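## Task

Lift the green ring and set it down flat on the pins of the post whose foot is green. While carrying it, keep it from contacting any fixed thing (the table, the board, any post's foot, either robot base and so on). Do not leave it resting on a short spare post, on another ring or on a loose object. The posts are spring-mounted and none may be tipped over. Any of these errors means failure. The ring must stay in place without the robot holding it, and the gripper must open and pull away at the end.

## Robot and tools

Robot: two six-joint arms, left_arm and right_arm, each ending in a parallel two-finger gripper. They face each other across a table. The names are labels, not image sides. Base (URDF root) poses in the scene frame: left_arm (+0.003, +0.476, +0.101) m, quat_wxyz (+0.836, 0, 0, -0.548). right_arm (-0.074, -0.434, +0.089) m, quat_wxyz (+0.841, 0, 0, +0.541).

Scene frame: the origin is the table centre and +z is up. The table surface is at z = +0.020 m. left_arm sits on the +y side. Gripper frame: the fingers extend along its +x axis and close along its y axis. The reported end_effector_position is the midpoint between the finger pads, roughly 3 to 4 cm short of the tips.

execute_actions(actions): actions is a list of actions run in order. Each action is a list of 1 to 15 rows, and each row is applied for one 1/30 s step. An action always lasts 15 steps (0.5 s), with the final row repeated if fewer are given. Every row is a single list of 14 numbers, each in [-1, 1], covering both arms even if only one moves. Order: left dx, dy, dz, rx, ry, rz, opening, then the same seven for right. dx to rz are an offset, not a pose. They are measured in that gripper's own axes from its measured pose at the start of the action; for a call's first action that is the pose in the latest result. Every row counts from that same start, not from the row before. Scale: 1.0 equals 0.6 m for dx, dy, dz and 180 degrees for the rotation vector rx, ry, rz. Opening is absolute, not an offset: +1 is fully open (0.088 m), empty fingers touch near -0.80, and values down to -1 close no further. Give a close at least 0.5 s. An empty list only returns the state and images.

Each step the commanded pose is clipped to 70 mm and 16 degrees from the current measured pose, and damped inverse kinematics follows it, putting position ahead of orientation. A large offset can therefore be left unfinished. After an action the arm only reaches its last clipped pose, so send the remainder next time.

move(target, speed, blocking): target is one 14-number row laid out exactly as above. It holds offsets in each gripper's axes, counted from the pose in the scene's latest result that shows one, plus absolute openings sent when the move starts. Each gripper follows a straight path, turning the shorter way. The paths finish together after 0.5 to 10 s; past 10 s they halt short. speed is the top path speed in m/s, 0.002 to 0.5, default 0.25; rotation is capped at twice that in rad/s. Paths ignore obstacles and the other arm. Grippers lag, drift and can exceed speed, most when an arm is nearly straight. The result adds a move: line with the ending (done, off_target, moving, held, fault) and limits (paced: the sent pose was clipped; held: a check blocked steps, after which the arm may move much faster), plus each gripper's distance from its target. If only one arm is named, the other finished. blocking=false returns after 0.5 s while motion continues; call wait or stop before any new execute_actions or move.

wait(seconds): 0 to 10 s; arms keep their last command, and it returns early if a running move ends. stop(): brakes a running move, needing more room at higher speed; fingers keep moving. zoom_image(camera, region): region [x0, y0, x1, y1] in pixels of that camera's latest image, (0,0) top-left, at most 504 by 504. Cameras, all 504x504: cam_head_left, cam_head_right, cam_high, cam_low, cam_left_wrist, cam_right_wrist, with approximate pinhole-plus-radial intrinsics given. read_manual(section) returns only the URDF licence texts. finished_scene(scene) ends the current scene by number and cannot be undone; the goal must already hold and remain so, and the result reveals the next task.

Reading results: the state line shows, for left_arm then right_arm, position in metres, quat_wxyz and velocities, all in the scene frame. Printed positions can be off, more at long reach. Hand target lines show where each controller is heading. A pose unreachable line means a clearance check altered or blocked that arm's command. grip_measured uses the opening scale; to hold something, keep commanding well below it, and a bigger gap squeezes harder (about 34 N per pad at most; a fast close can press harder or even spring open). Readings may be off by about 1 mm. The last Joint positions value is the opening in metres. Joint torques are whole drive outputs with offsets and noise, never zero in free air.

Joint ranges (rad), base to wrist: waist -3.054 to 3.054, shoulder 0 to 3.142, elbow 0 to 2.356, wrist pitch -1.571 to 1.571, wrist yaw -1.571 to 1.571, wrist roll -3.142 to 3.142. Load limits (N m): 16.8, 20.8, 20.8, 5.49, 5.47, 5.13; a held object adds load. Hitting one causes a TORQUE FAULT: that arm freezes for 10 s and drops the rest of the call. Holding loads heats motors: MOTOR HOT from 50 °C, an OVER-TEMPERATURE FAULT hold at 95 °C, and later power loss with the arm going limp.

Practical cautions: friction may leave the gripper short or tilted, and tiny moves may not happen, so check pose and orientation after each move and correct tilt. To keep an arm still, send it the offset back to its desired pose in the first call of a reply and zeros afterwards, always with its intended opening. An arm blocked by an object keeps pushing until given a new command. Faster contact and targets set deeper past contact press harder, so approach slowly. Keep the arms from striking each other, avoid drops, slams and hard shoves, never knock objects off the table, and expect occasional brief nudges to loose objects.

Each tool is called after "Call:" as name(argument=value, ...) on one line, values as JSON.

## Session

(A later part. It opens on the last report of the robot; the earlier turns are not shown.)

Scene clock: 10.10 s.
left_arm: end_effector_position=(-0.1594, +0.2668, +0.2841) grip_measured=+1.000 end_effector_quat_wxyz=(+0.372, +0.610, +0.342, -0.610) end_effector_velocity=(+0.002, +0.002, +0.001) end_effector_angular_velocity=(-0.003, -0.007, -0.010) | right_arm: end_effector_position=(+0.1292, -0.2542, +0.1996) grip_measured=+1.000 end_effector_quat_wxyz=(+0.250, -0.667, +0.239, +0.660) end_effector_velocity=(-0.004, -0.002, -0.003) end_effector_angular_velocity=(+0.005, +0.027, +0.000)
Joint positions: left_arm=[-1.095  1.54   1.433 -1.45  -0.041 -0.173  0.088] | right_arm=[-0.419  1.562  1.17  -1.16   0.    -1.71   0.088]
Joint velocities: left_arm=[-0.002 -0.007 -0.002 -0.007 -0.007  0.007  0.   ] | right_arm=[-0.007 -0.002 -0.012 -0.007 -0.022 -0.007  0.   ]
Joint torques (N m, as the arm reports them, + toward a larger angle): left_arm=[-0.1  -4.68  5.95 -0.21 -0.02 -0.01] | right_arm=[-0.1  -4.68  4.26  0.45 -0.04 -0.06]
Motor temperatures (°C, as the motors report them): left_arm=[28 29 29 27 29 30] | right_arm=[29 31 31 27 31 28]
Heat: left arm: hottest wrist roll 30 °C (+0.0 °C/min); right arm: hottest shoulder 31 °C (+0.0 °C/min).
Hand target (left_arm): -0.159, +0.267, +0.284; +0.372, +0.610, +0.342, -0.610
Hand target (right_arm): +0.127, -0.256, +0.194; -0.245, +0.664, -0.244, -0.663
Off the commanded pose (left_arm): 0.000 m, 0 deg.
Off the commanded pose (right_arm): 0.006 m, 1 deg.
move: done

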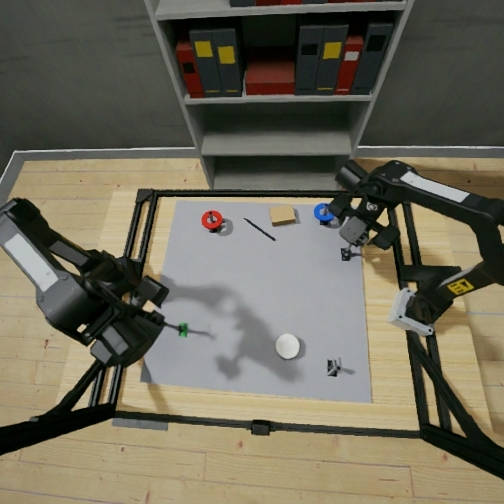

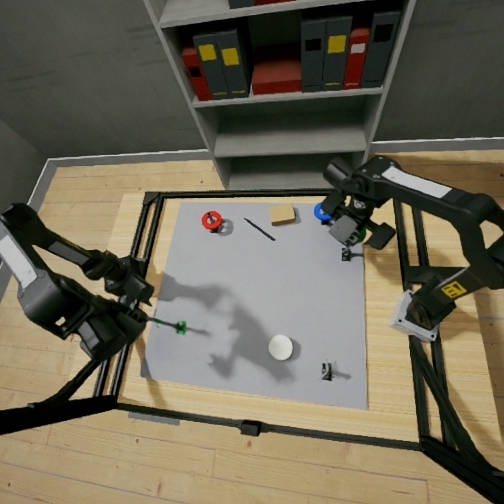

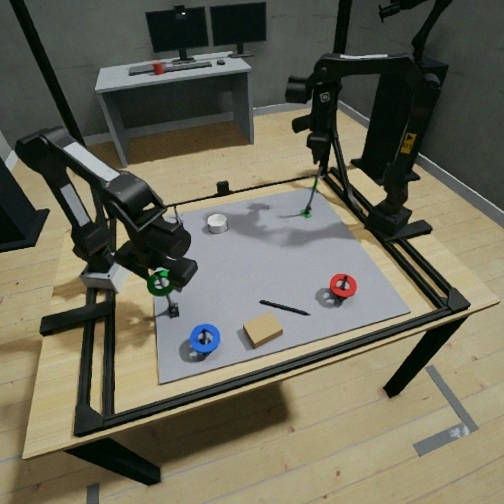

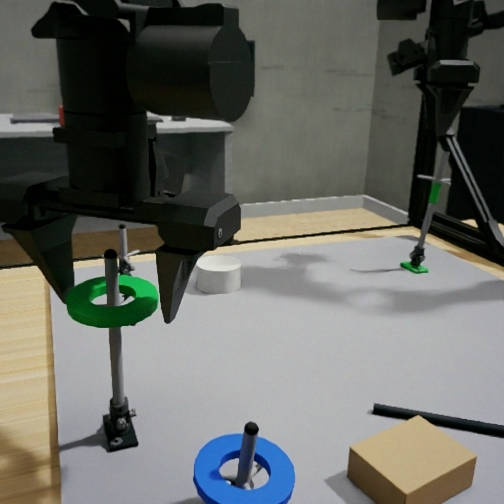

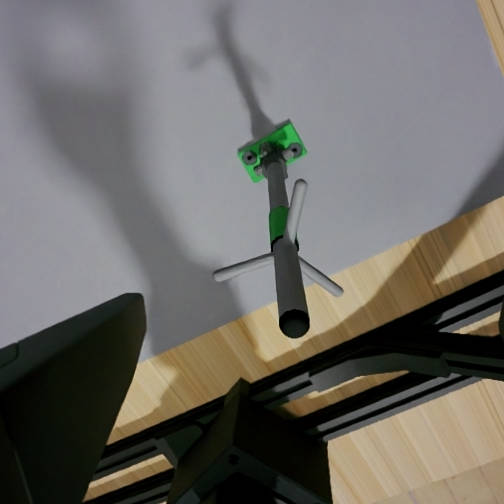

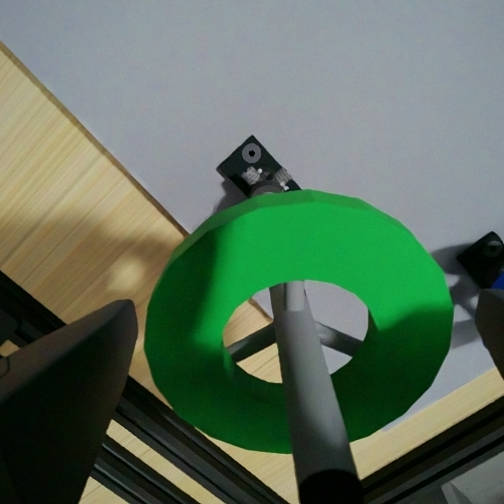

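Call:
move(target=[0,0,0,0,0,0,1,0.017,0.007,0.007,0,0,0.006,1], speed=0.05)

Call:
execute_actions(actions=[[[0,0,0,0,0,0,1,0,0,0,0,0,0,0.9],[0,0,0,0,0,0,1,0,0,0,0,0,0,0.85],[0,0,0,0,0,0,1,0,0,0,0,0,0,0.8],[0,0,0,0,0,0,1,0,0,0,0,0,0,0.76],[0,0,0,0,0,0,1,0,0,0,0,0,0,0.72],[0,0,0,0,0,0,1,0,0,0,0,0,0,0.68],[0,0,0,0,0,0,1,0,0,0,0,0,0,0.64],[0,0,0,0,0,0,1,0,0,0,0,0,0,0.6],[0,0,0,0,0,0,1,0,0,0,0,0,0,0.56],[0,0,0,0,0,0,1,0,0,0,0,0,0,0.52],[0,0,0,0,0,0,1,0,0,0,0,0,0,0.48],[0,0,0,0,0,0,1,0,0,0,0,0,0,0.44],[0,0,0,0,0,0,1,0,0,0,0,0,0,0.4]]])

Call:
zoom_image(camera="cam_low", region=[20, 180, 200, 360])

Scene clock: 11.13 s.
left_arm: end_effector_position=(-0.1594, +0.2668, +0.2841) grip_measured=+1.000 end_effector_quat_wxyz=(+0.372, +0.610, +0.342, -0.610) end_effector_velocity=(+0.005, +0.002, +0.001) end_effector_angular_velocity=(-0.001, -0.028, +0.005) | right_arm: end_effector_position=(+0.1258, -0.2530, +0.1940) grip_measured=+1.000 end_effector_quat_wxyz=(+0.249, -0.666, +0.240, +0.661) end_effector_velocity=(-0.004, -0.001, -0.001) end_effector_angular_velocity=(-0.003, +0.014, +0.010)
Joint positions: left_arm=[-1.095  1.54   1.433 -1.45  -0.041 -0.173  0.088] | right_arm=[-0.407  1.562  1.147 -1.141  0.    -1.698  0.088]
Joint velocities: left_arm=[-0.002 -0.002  0.002 -0.022 -0.022 -0.007  0.   ] | right_arm=[ 0.002 -0.002 -0.007 -0.007 -0.007 -0.007  0.   ]
Joint torques (N m, as the arm reports them, + toward a larger angle): left_arm=[-0.05 -4.62  5.96 -0.19  0.02 -0.02] | right_arm=[ 0.26 -4.78  4.43  0.42  0.04  0.09]
Motor temperatures (°C, as the motors report them): left_arm=[28 29 29 27 29 30] | right_arm=[29 31 31 27 31 28]
Heat: left arm: hottest wrist roll 30 °C (+0.0 °C/min); right arm: hottest shoulder 31 °C (+0.0 °C/min).
Hand target (left_arm): -0.159, +0.267, +0.284; +0.372, +0.610, +0.342, -0.610
Hand target (right_arm): +0.123, -0.254, +0.189; -0.244, +0.664, -0.245, -0.663
Off the commanded pose (left_arm): 0.000 m, 0 deg.
Off the commanded pose (right_arm): 0.005 m, 1 deg.
move: done

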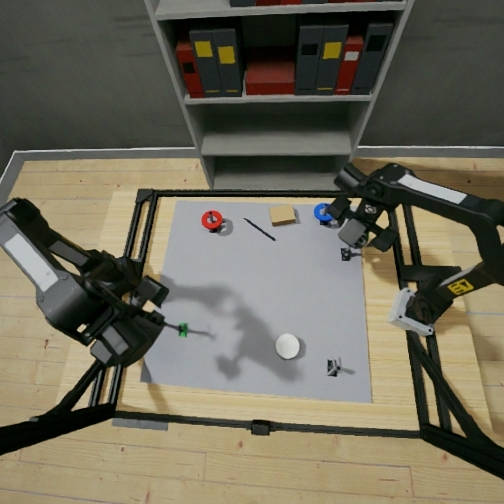

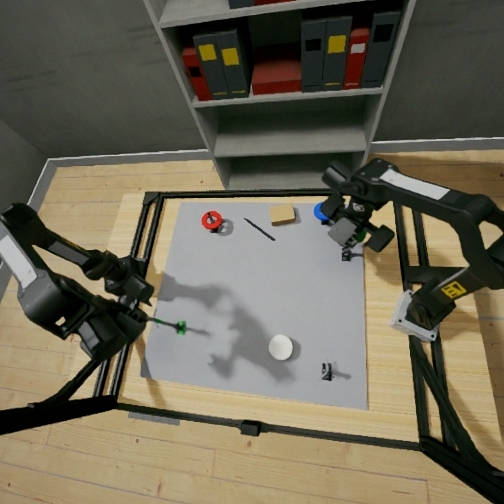

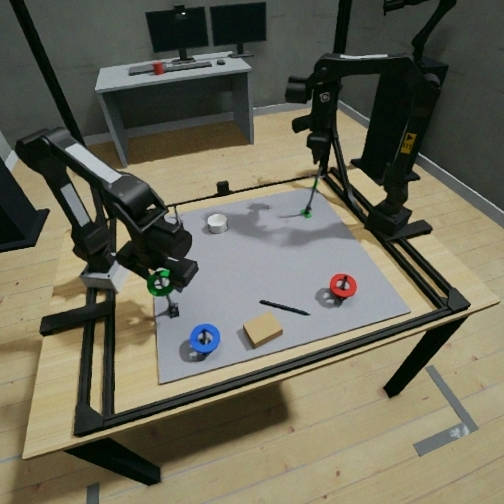

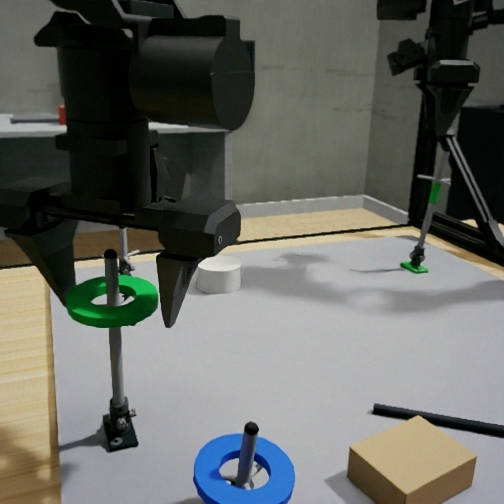

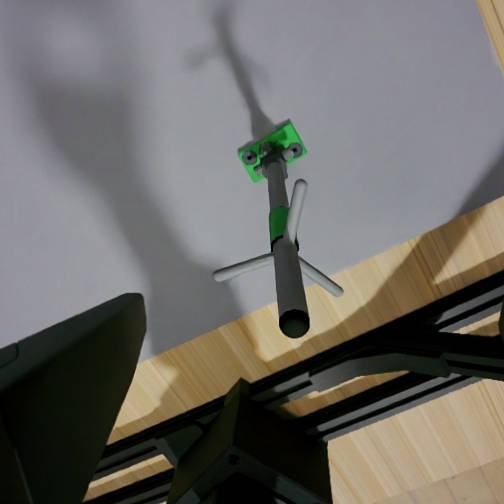

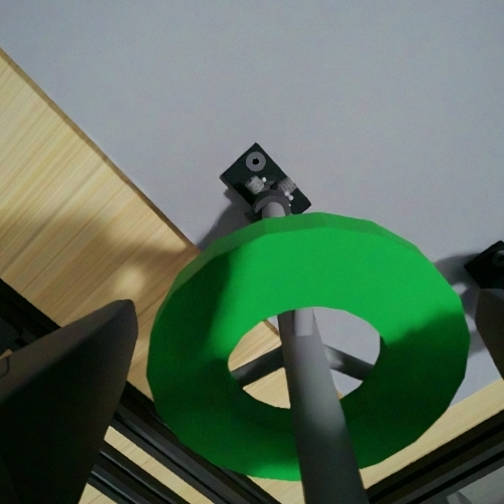

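Scene clock: 11.63 s.
left_arm: end_effector_position=(-0.1594, +0.2668, +0.2841) grip_measured=+1.000 end_effector_quat_wxyz=(+0.372, +0.610, +0.342, -0.610) end_effector_velocity=(+0.000, -0.000, -0.001) end_effector_angular_velocity=(-0.007, -0.004, +0.005) | right_arm: end_effector_position=(+0.1258, -0.2530, +0.1940) grip_measured=+0.643 end_effector_quat_wxyz=(+0.249, -0.666, +0.240, +0.661) end_effector_velocity=(-0.004, -0.003, -0.000) end_effector_angular_velocity=(-0.009, +0.021, -0.010)
Joint positions: left_arm=[-1.095  1.54   1.433 -1.45  -0.041 -0.173  0.088] | right_arm=[-0.407  1.562  1.147 -1.141  0.    -1.698  0.07 ]
Joint velocities: left_arm=[-0.002 -0.002 -0.007  0.007 -0.007 -0.007  0.   ] | right_arm=[-0.002 -0.002 -0.002 -0.022 -0.007  0.007  0.   ]
Joint torques (N m, as the arm reports them, + toward a larger angle): left_arm=[-0.02 -4.68  5.92 -0.17  0.02 -0.01] | right_arm=[-0.07 -5.24  5.58  0.26 -0.03 -0.04]
Motor temperatures (°C, as the motors report them): left_arm=[28 29 29 27 29 30] | right_arm=[29 31 31 27 31 28]
Heat: left arm: hottest wrist roll 30 °C (+0.0 °C/min); right arm: hottest shoulder 31 °C (+0.0 °C/min).
Hand target (left_arm): -0.159, +0.267, +0.284; +0.372, +0.610, +0.342, -0.610
Hand target (right_arm): +0.126, -0.253, +0.194; -0.249, +0.666, -0.240, -0.661
Off the commanded pose (left_arm): 0.000 m, 0 deg.
Off the commanded pose (right_arm): 0.000 m, 0 deg.

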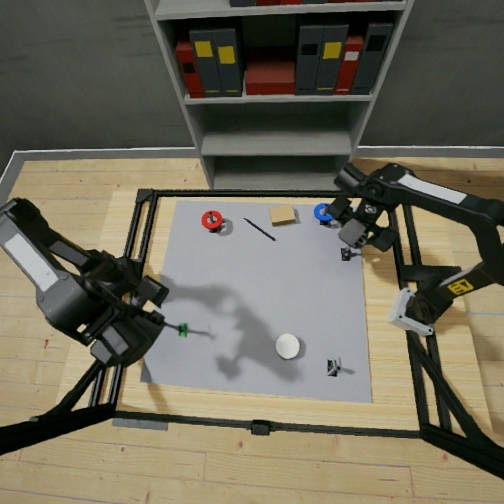

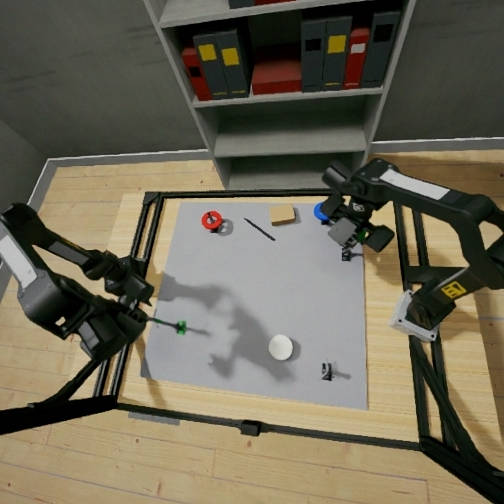

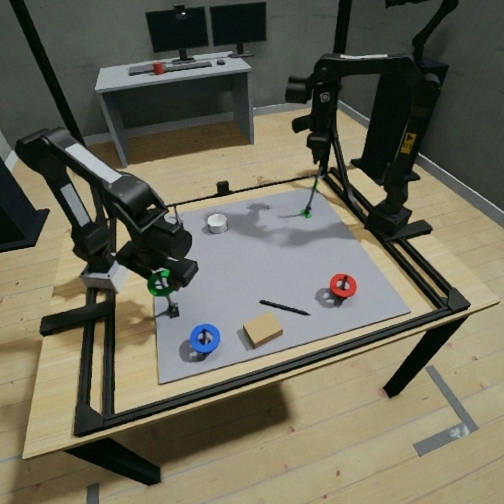

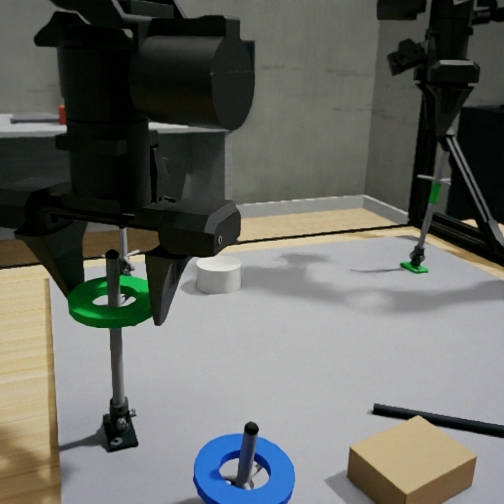

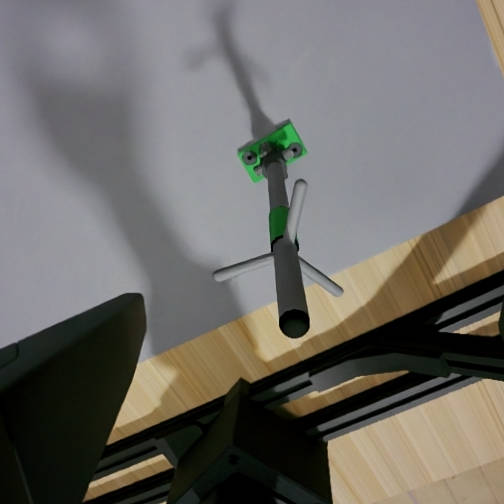

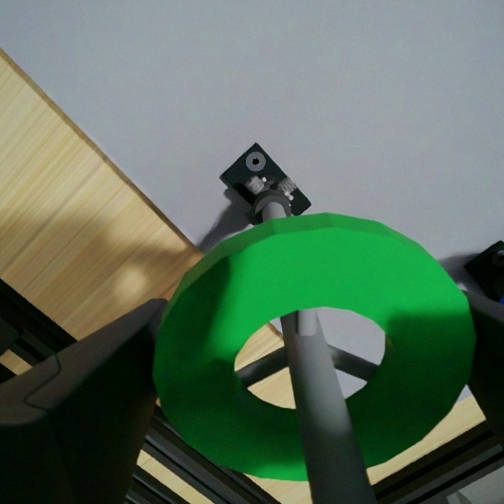

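Region (20, 180, 200, 360) of cam_low's 504x504 image, scaled by 2.800, with more detail than that image has.

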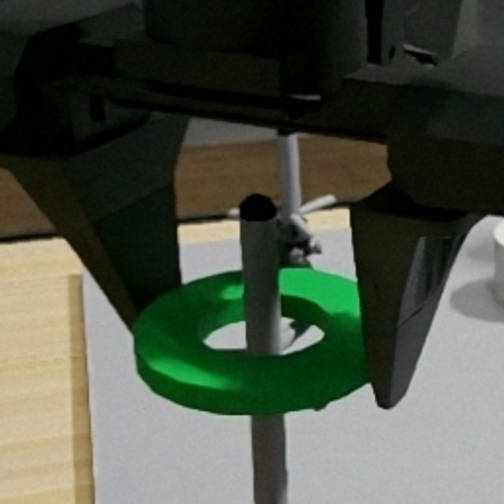

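Call:
move(target=[-0.05,0,0,0,0,0,1,-0.125,0,-0.005,0,0,0,0.3], speed=0.08)

Scene clock: 13.17 s.
left_arm: end_effector_position=(-0.1575, +0.2695, +0.3129) grip_measured=+1.000 end_effector_quat_wxyz=(+0.372, +0.611, +0.342, -0.610) end_effector_velocity=(+0.001, +0.001, +0.001) end_effector_angular_velocity=(-0.003, -0.007, -0.010) | right_arm: end_effector_position=(+0.1256, -0.2564, +0.2642) grip_measured=+0.643 end_effector_quat_wxyz=(+0.245, -0.664, +0.244, +0.663) end_effector_velocity=(-0.002, -0.003, +0.002) end_effector_angular_velocity=(-0.003, +0.014, +0.015)
Joint positions: left_arm=[-1.096  1.55   1.56  -1.568 -0.041 -0.173  0.088] | right_arm=[-0.416  1.556  1.42  -1.435  0.    -1.708  0.07 ]
Joint velocities: left_arm=[-0.002 -0.002  0.002 -0.007 -0.007  0.007  0.   ] | right_arm=[-0.007 -0.002  0.007 -0.022 -0.007 -0.022 -0.   ]
Joint torques (N m, as the arm reports them, + toward a larger angle): left_arm=[-0.39 -3.7   7.42 -0.31  0.   -0.17] | right_arm=[-0.24 -5.63  7.   -0.02 -0.03 -0.12]
Motor temperatures (°C, as the motors report them): left_arm=[28 30 30 27 29 30] | right_arm=[29 31 31 27 31 28]
Heat: left arm: hottest shoulder 30 °C (+0.0 °C/min); right arm: hottest shoulder 31 °C (+0.0 °C/min).
Hand target (left_arm): -0.160, +0.268, +0.314; +0.372, +0.610, +0.342, -0.610
Hand target (right_arm): +0.127, -0.256, +0.269; -0.249, +0.666, -0.240, -0.661
Off the commanded pose (left_arm): 0.003 m, 0 deg.
Off the commanded pose (right_arm): 0.005 m, 1 deg.
move: done

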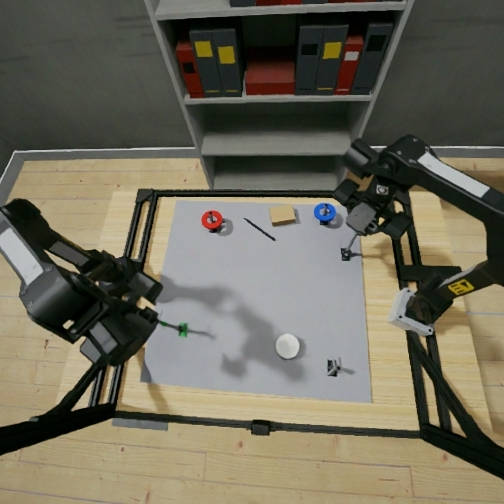

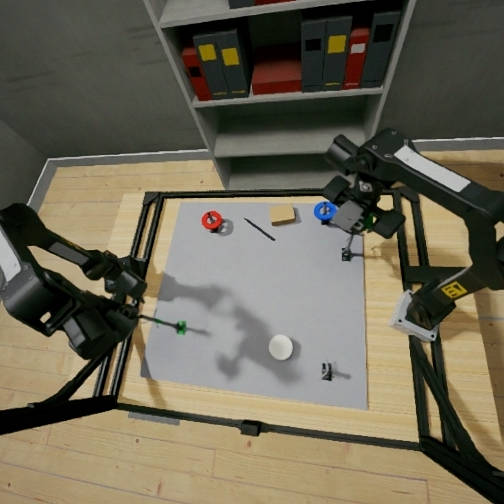

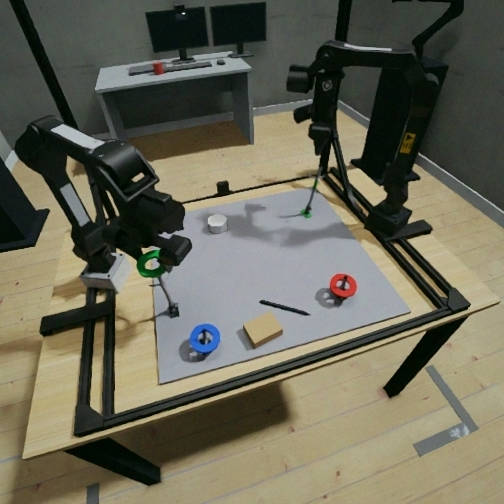

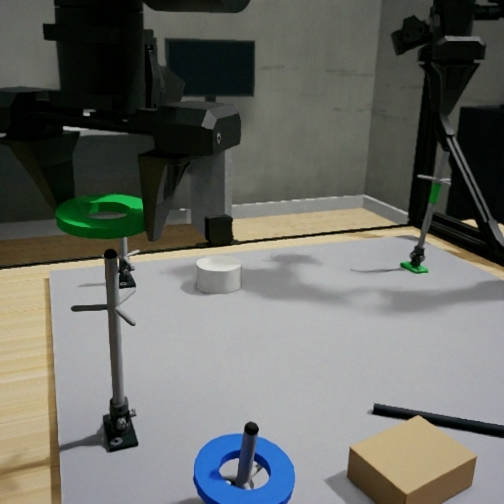

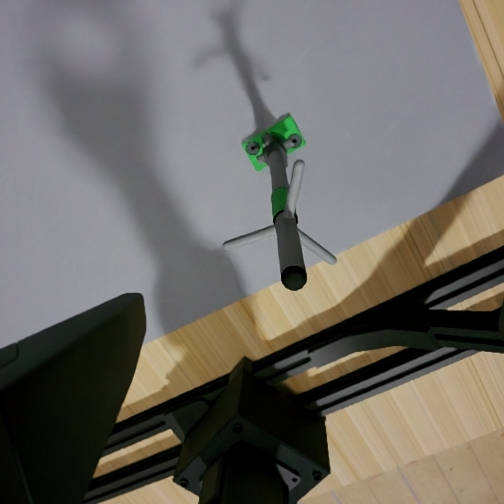

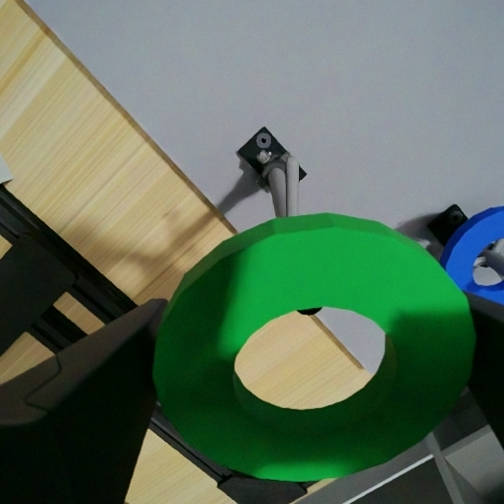

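Call:
move(target=[-0.013,0.328,0.141,-0.114,-0.483,0.098,1,-0.11,-0.135,0.474,-0.154,-0.155,-0.482,0.3], speed=0.3)

Scene clock: 17.13 s.
left_arm: end_effector_position=(-0.0295, +0.0986, +0.3356) grip_measured=+1.000 end_effector_quat_wxyz=(+0.676, -0.008, -0.000, -0.737) end_effector_velocity=(+0.002, -0.001, +0.000) end_effector_angular_velocity=(-0.016, +0.009, +0.010) | right_arm: end_effector_position=(-0.0348, -0.0092, +0.3397) grip_measured=+0.643 end_effector_quat_wxyz=(+0.528, -0.519, -0.480, +0.471) end_effector_velocity=(+0.002, +0.001, +0.001) end_effector_angular_velocity=(+0.010, -0.023, -0.010)
Joint positions: left_arm=[-0.499  1.265  0.514  0.762 -0.004 -0.01   0.088] | right_arm=[ 0.338  1.44   0.712  0.746  0.008 -1.57   0.07 ]
Joint velocities: left_arm=[ 0.002  0.012 -0.007  0.037 -0.007 -0.007  0.   ] | right_arm=[-0.002  0.007 -0.002  0.022  0.007 -0.022 -0.   ]
Joint torques (N m, as the arm reports them, + toward a larger angle): left_arm=[ 0.34 -2.72  5.25  1.54  0.14 -0.25] | right_arm=[ 0.2  -4.47  5.09  2.33  0.08 -0.08]
Motor temperatures (°C, as the motors report them): left_arm=[28 30 30 28 29 30] | right_arm=[29 32 31 28 31 28]
Heat: left arm: hottest shoulder 30 °C (+0.0 °C/min); right arm: hottest shoulder 32 °C (+3.5 °C/min).
Hand target (left_arm): -0.029, +0.099, +0.327; +0.676, -0.003, +0.008, -0.737
Hand target (right_arm): -0.036, -0.009, +0.331; +0.523, -0.523, -0.476, +0.475
Off the commanded pose (left_arm): 0.006 m, 1 deg.
Off the commanded pose (right_arm): 0.010 m, 1 deg.
move: off_target (right_arm)

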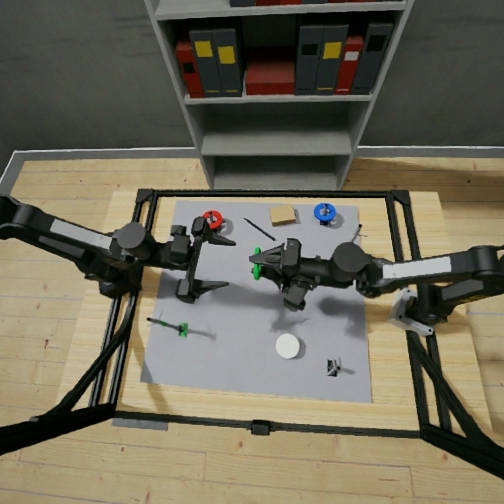

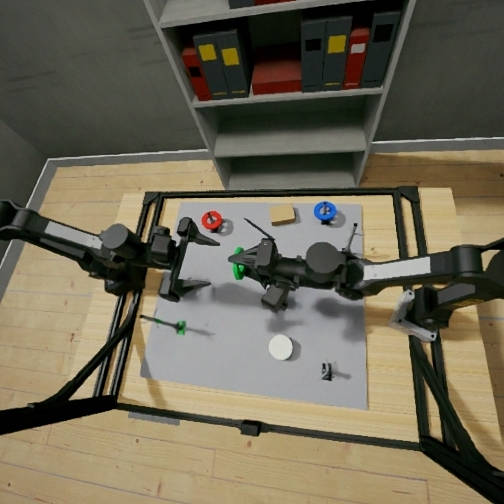

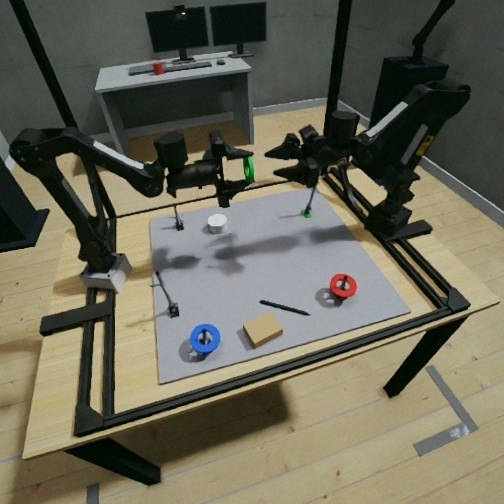

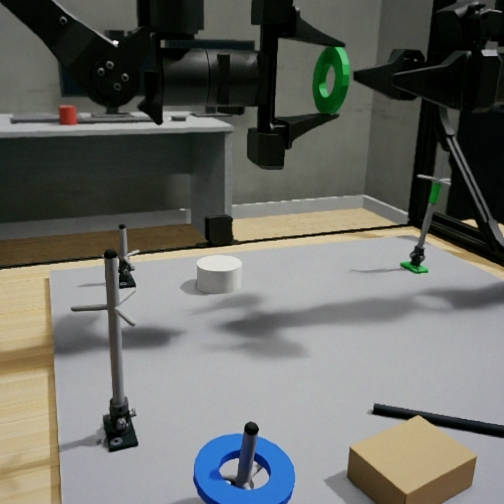

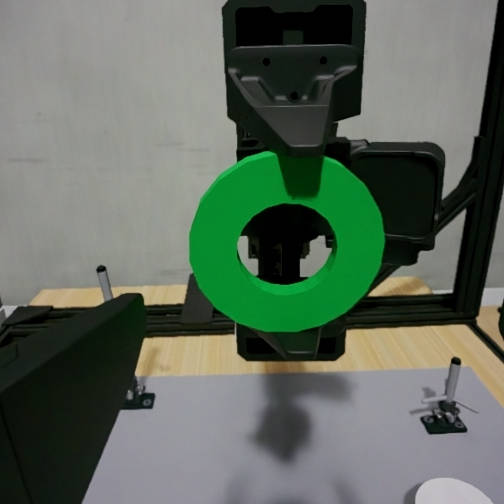

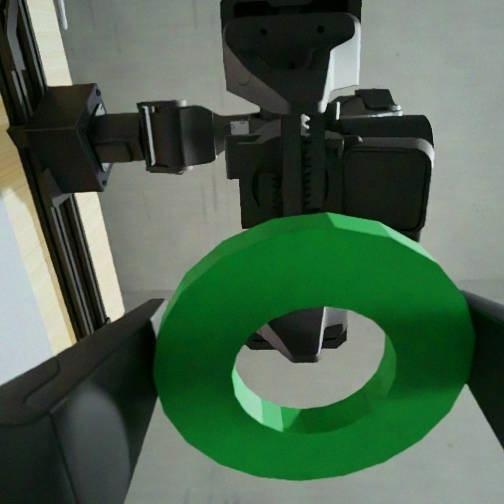

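Call:
zoom_image(camera="cam_head_left", region=[170, 200, 330, 320])

Call:
zoom_image(camera="cam_low", region=[250, 0, 504, 170])

Region (170, 200, 330, 320) of cam_head_left's 504x504 image, scaled by 3.150, with more detail than that image has; it fills the top 378 rows of this view, and the rest is white.

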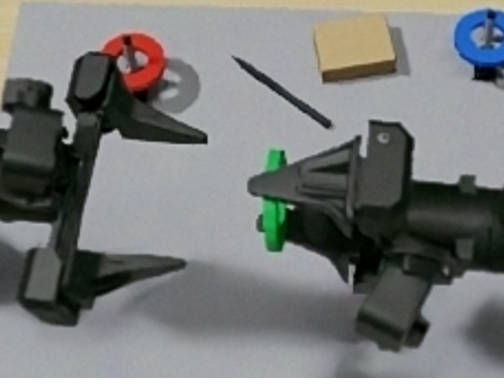

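Region (250, 0, 504, 170) of cam_low's 504x504 image, scaled by 1.984, with more detail than that image has; it fills the top 337 rows of this view, and the rest is white.

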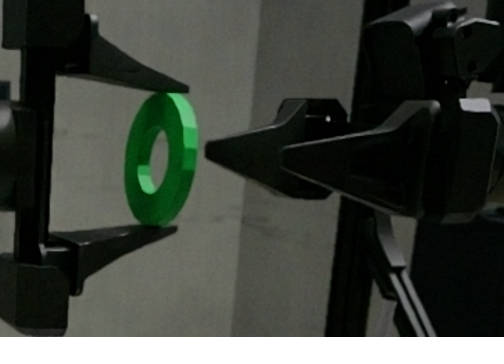

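Call:
move(target=[0.067,0.004,-0.004,0,0,0.028,1,0,0,0,0,0,0,0.3], speed=0.08)

Call:
zoom_image(camera="cam_head_left", region=[170, 200, 330, 320])

Call:
zoom_image(camera="cam_low", region=[250, 0, 504, 170])

Scene clock: 18.53 s.
left_arm: end_effector_position=(-0.0299, +0.0619, +0.3308) grip_measured=+1.000 end_effector_quat_wxyz=(+0.708, -0.005, +0.002, -0.707) end_effector_velocity=(+0.000, -0.002, -0.001) end_effector_angular_velocity=(+0.007, +0.006, +0.015) | right_arm: end_effector_position=(-0.0349, -0.0091, +0.3396) grip_measured=+0.642 end_effector_quat_wxyz=(+0.528, -0.519, -0.480, +0.470) end_effector_velocity=(-0.000, -0.001, -0.005) end_effector_angular_velocity=(-0.023, -0.005, +0.005)
Joint positions: left_arm=[-0.537  1.44   0.629  0.815 -0.128 -0.01   0.088] | right_arm=[ 0.339  1.441  0.712  0.748  0.008 -1.57   0.07 ]
Joint velocities: left_arm=[-0.007  0.007  0.007 -0.007 -0.022 -0.007  0.   ] | right_arm=[-0.002 -0.002 -0.002 -0.022 -0.007 -0.007  0.   ]
Joint torques (N m, as the arm reports them, + toward a larger angle): left_arm=[-0.32 -3.66  8.41  1.49 -0.06  0.04] | right_arm=[-0.09 -5.37  6.45  1.87  0.03  0.04]
Motor temperatures (°C, as the motors report them): left_arm=[28 30 30 28 29 30] | right_arm=[29 32 31 28 31 28]
Heat: left arm: hottest shoulder 30 °C (+0.0 °C/min); right arm: hottest shoulder 32 °C (+3.2 °C/min).
Hand target (left_arm): -0.031, +0.059, +0.334; +0.708, -0.008, -0.000, -0.706
Hand target (right_arm): -0.035, -0.009, +0.340; +0.528, -0.519, -0.480, +0.471
Off the commanded pose (left_arm): 0.005 m, 0 deg.
Off the commanded pose (right_arm): 0.000 m, 0 deg.
move: done

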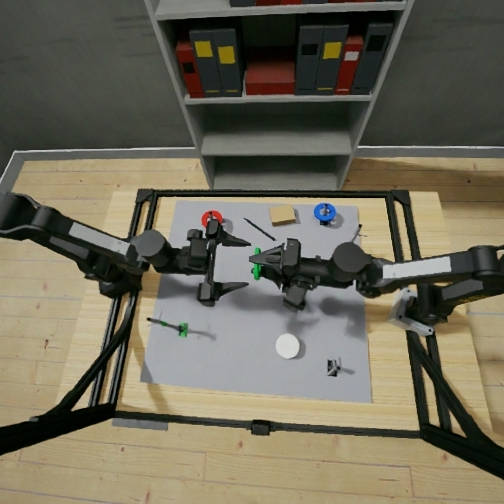

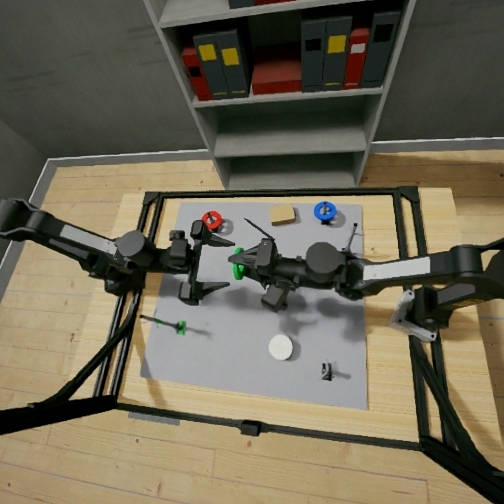

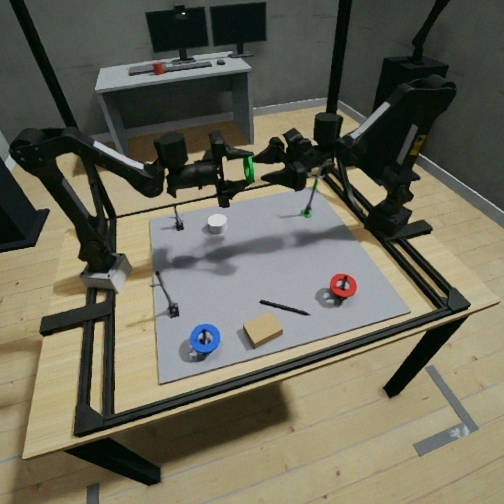

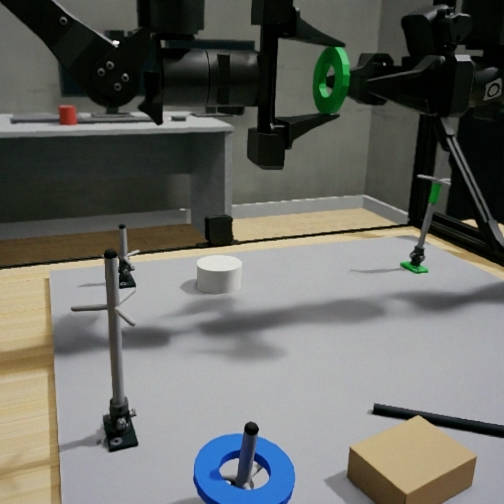

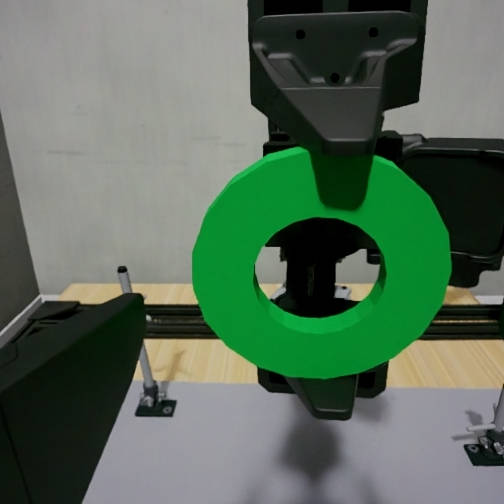

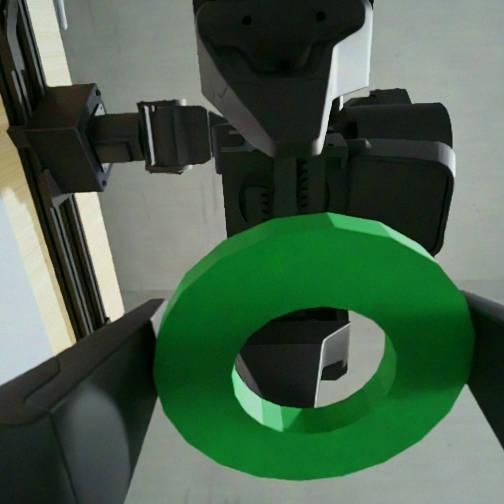

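Region (170, 200, 330, 320) of cam_head_left's 504x504 image, scaled by 3.150, with more detail than that image has; it fills the top 378 rows of this view, and the rest is white.

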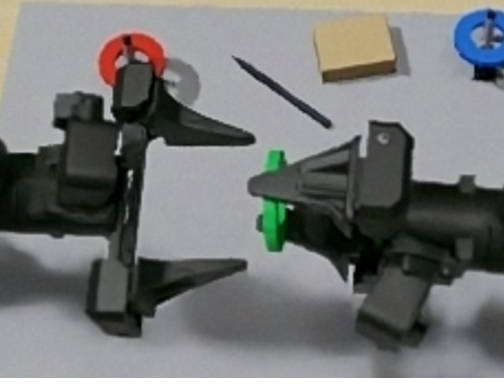

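Region (250, 0, 504, 170) of cam_low's 504x504 image, scaled by 1.984, with more detail than that image has; it fills the top 337 rows of this view, and the rest is white.

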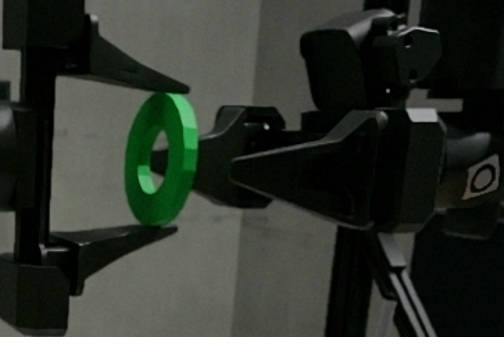

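Call:
move(target=[0.05,0,0.009,0,0,0.01,1,0,0,0,0,0,0,0.3], speed=0.06)

Call:
zoom_image(camera="cam_head_left", region=[170, 200, 330, 320])

Scene clock: 19.63 s.
left_arm: end_effector_position=(-0.0286, +0.0355, +0.3349) grip_measured=+1.000 end_effector_quat_wxyz=(+0.719, -0.004, +0.003, -0.695) end_effector_velocity=(+0.002, -0.002, -0.005) end_effector_angular_velocity=(+0.022, +0.005, +0.020) | right_arm: end_effector_position=(-0.0349, -0.0091, +0.3396) grip_measured=+0.642 end_effector_quat_wxyz=(+0.528, -0.519, -0.480, +0.470) end_effector_velocity=(-0.000, -0.001, +0.000) end_effector_angular_velocity=(-0.002, +0.007, +0.005)
Joint positions: left_arm=[-0.537  1.536  0.736  0.8   -0.16  -0.01   0.088] | right_arm=[ 0.339  1.441  0.712  0.748  0.008 -1.57   0.07 ]
Joint velocities: left_arm=[-0.002  0.007  0.007 -0.022 -0.022 -0.007  0.   ] | right_arm=[-0.002 -0.007 -0.002 -0.007 -0.007  0.007 -0.   ]
Joint torques (N m, as the arm reports them, + toward a larger angle): left_arm=[-0.35 -4.33  8.36  1.23 -0.09 -0.01] | right_arm=[-0.09 -5.23  6.44  2.02  0.02  0.02]
Motor temperatures (°C, as the motors report them): left_arm=[28 30 30 28 29 30] | right_arm=[29 32 31 28 31 28]
Heat: left arm: hottest shoulder 30 °C (+0.0 °C/min); right arm: hottest shoulder 32 °C (+3.1 °C/min).
Hand target (left_arm): -0.030, +0.032, +0.336; +0.719, -0.005, +0.002, -0.695
Hand target (right_arm): -0.035, -0.009, +0.340; +0.528, -0.519, -0.480, +0.470
Off the commanded pose (left_arm): 0.004 m, 0 deg.
Off the commanded pose (right_arm): 0.000 m, 0 deg.
move: done

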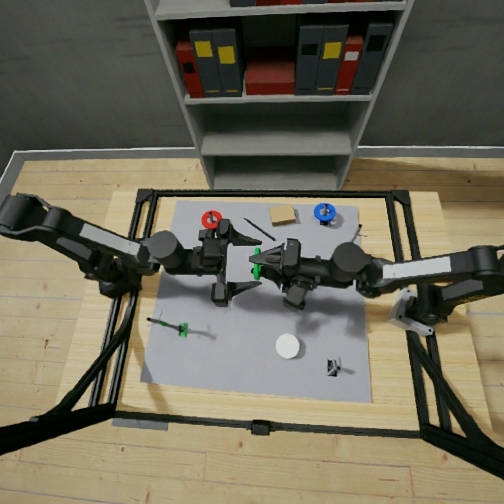

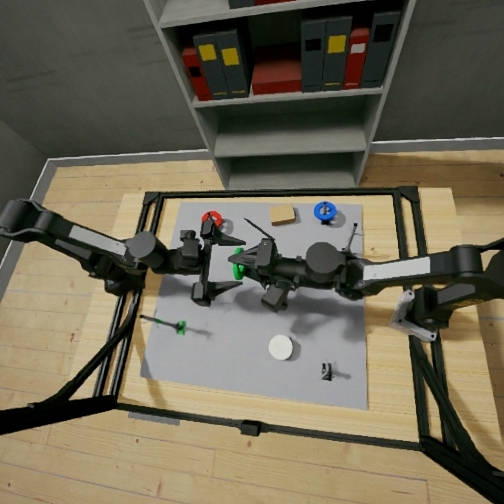

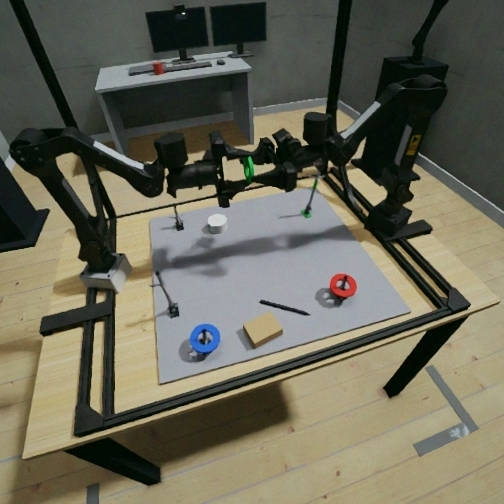

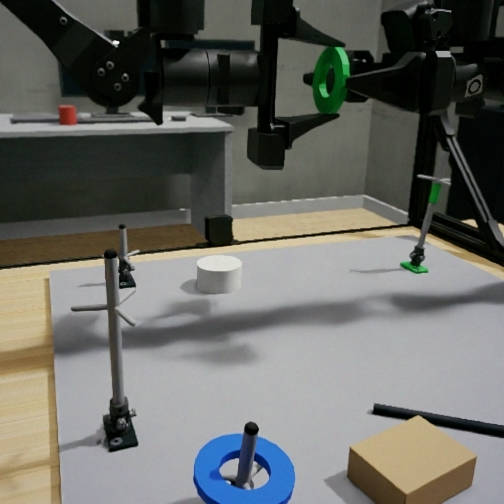

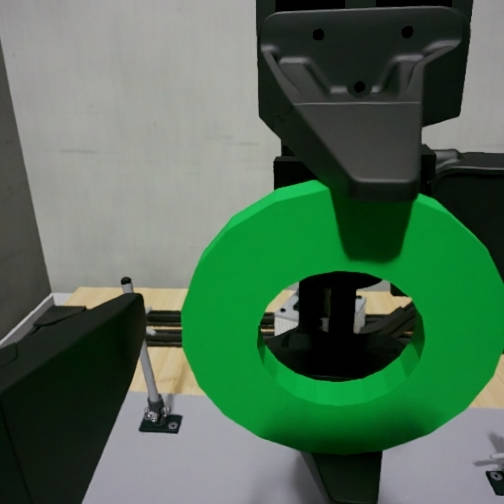

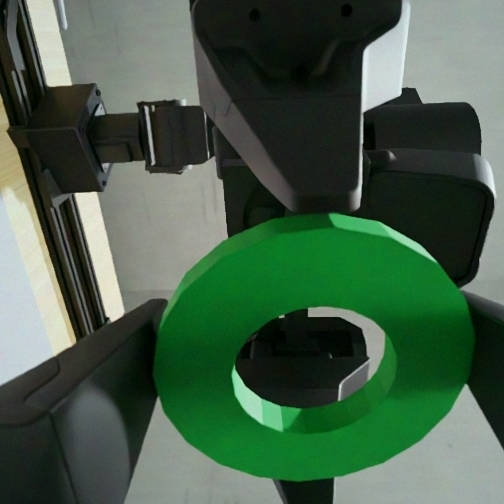

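Region (170, 200, 330, 320) of cam_head_left's 504x504 image, scaled by 3.150, with more detail than that image has; it fills the top 378 rows of this view, and the rest is white.

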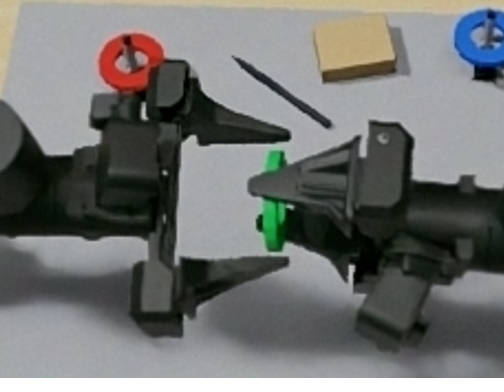

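Call:
move(target=[0.016,-0.007,0.002,0,0,0,0.85,0,0,0,0,0,0,0.3], speed=0.04)

Call:
zoom_image(camera="cam_head_left", region=[210, 220, 310, 300])

Scene clock: 20.47 s.
left_arm: end_effector_position=(-0.0314, +0.0295, +0.3346) grip_measured=+0.851 end_effector_quat_wxyz=(+0.718, -0.003, +0.004, -0.696) end_effector_velocity=(+0.002, -0.002, -0.002) end_effector_angular_velocity=(+0.007, -0.008, +0.010) | right_arm: end_effector_position=(-0.0349, -0.0091, +0.3396) grip_measured=+0.642 end_effector_quat_wxyz=(+0.528, -0.519, -0.480, +0.470) end_effector_velocity=(-0.000, -0.001, -0.002) end_effector_angular_velocity=(-0.008, -0.007, +0.005)
Joint positions: left_arm=[-0.544  1.559  0.761  0.797 -0.165 -0.01   0.081] | right_arm=[ 0.339  1.441  0.712  0.748  0.008 -1.57   0.07 ]
Joint velocities: left_arm=[ 0.002  0.007  0.007 -0.007 -0.007  0.007 -0.   ] | right_arm=[-0.002 -0.002 -0.002 -0.007 -0.007 -0.007 -0.   ]
Joint torques (N m, as the arm reports them, + toward a larger angle): left_arm=[-0.27 -4.47  8.45  1.22 -0.05 -0.03] | right_arm=[-0.07 -5.26  6.43  2.01  0.02  0.02]
Motor temperatures (°C, as the motors report them): left_arm=[28 30 31 28 29 30] | right_arm=[29 32 31 29 31 28]
Heat: left arm: hottest elbow 31 °C (+2.9 °C/min); right arm: hottest shoulder 32 °C (+2.9 °C/min).
Hand target (left_arm): -0.033, +0.026, +0.336; +0.718, -0.004, +0.003, -0.696
Hand target (right_arm): -0.035, -0.009, +0.340; +0.528, -0.519, -0.480, +0.470
Off the commanded pose (left_arm): 0.004 m, 0 deg.
Off the commanded pose (right_arm): 0.000 m, 0 deg.
move: done

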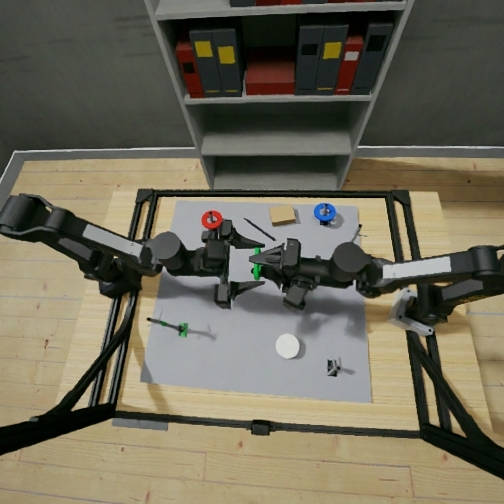

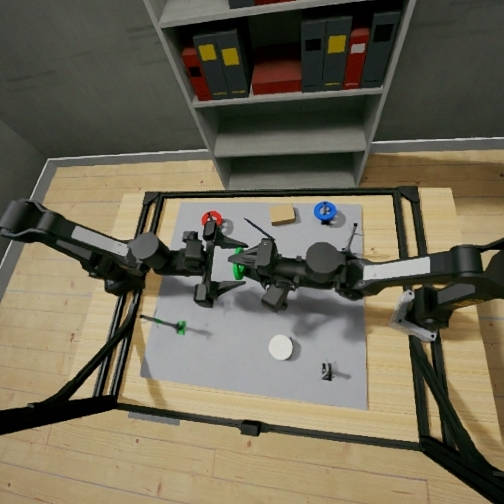

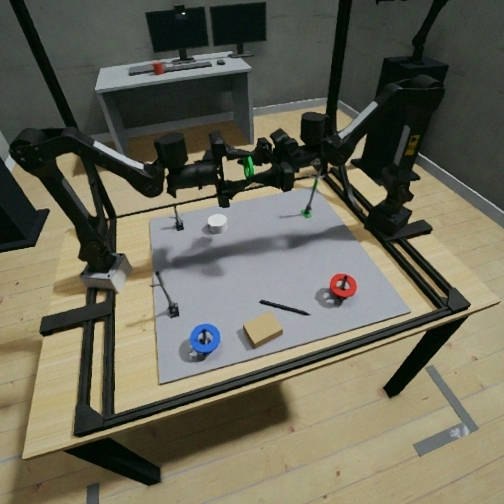

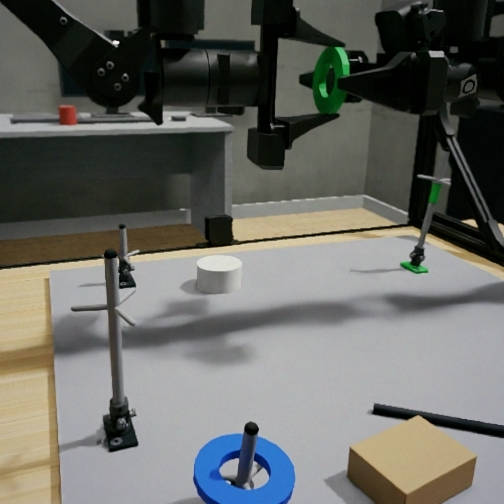

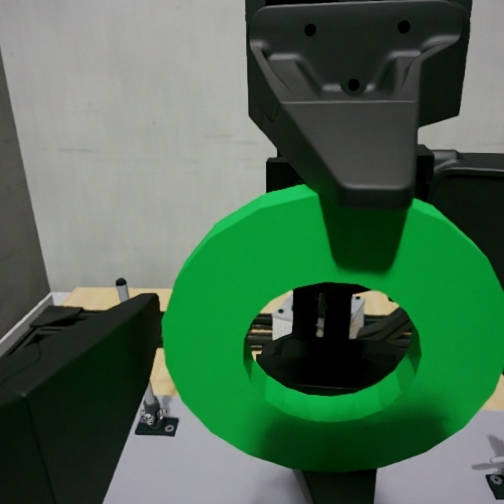

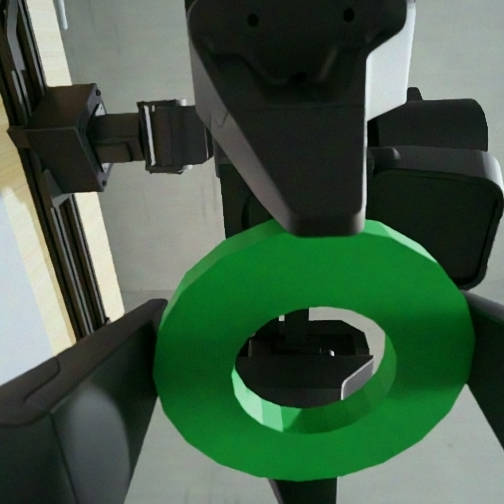

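Region (210, 220, 310, 300) of cam_head_left's 504x504 image, scaled by 5.040, with more detail than that image has; it fills the top 403 rows of this view, and the rest is white.

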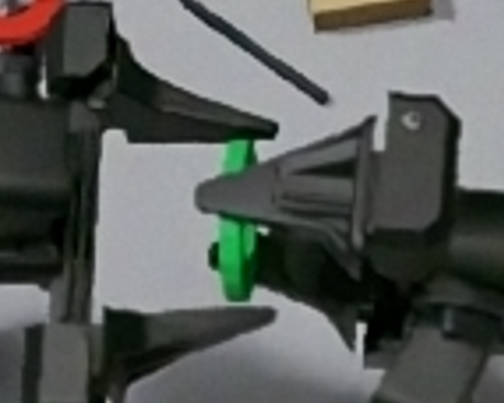

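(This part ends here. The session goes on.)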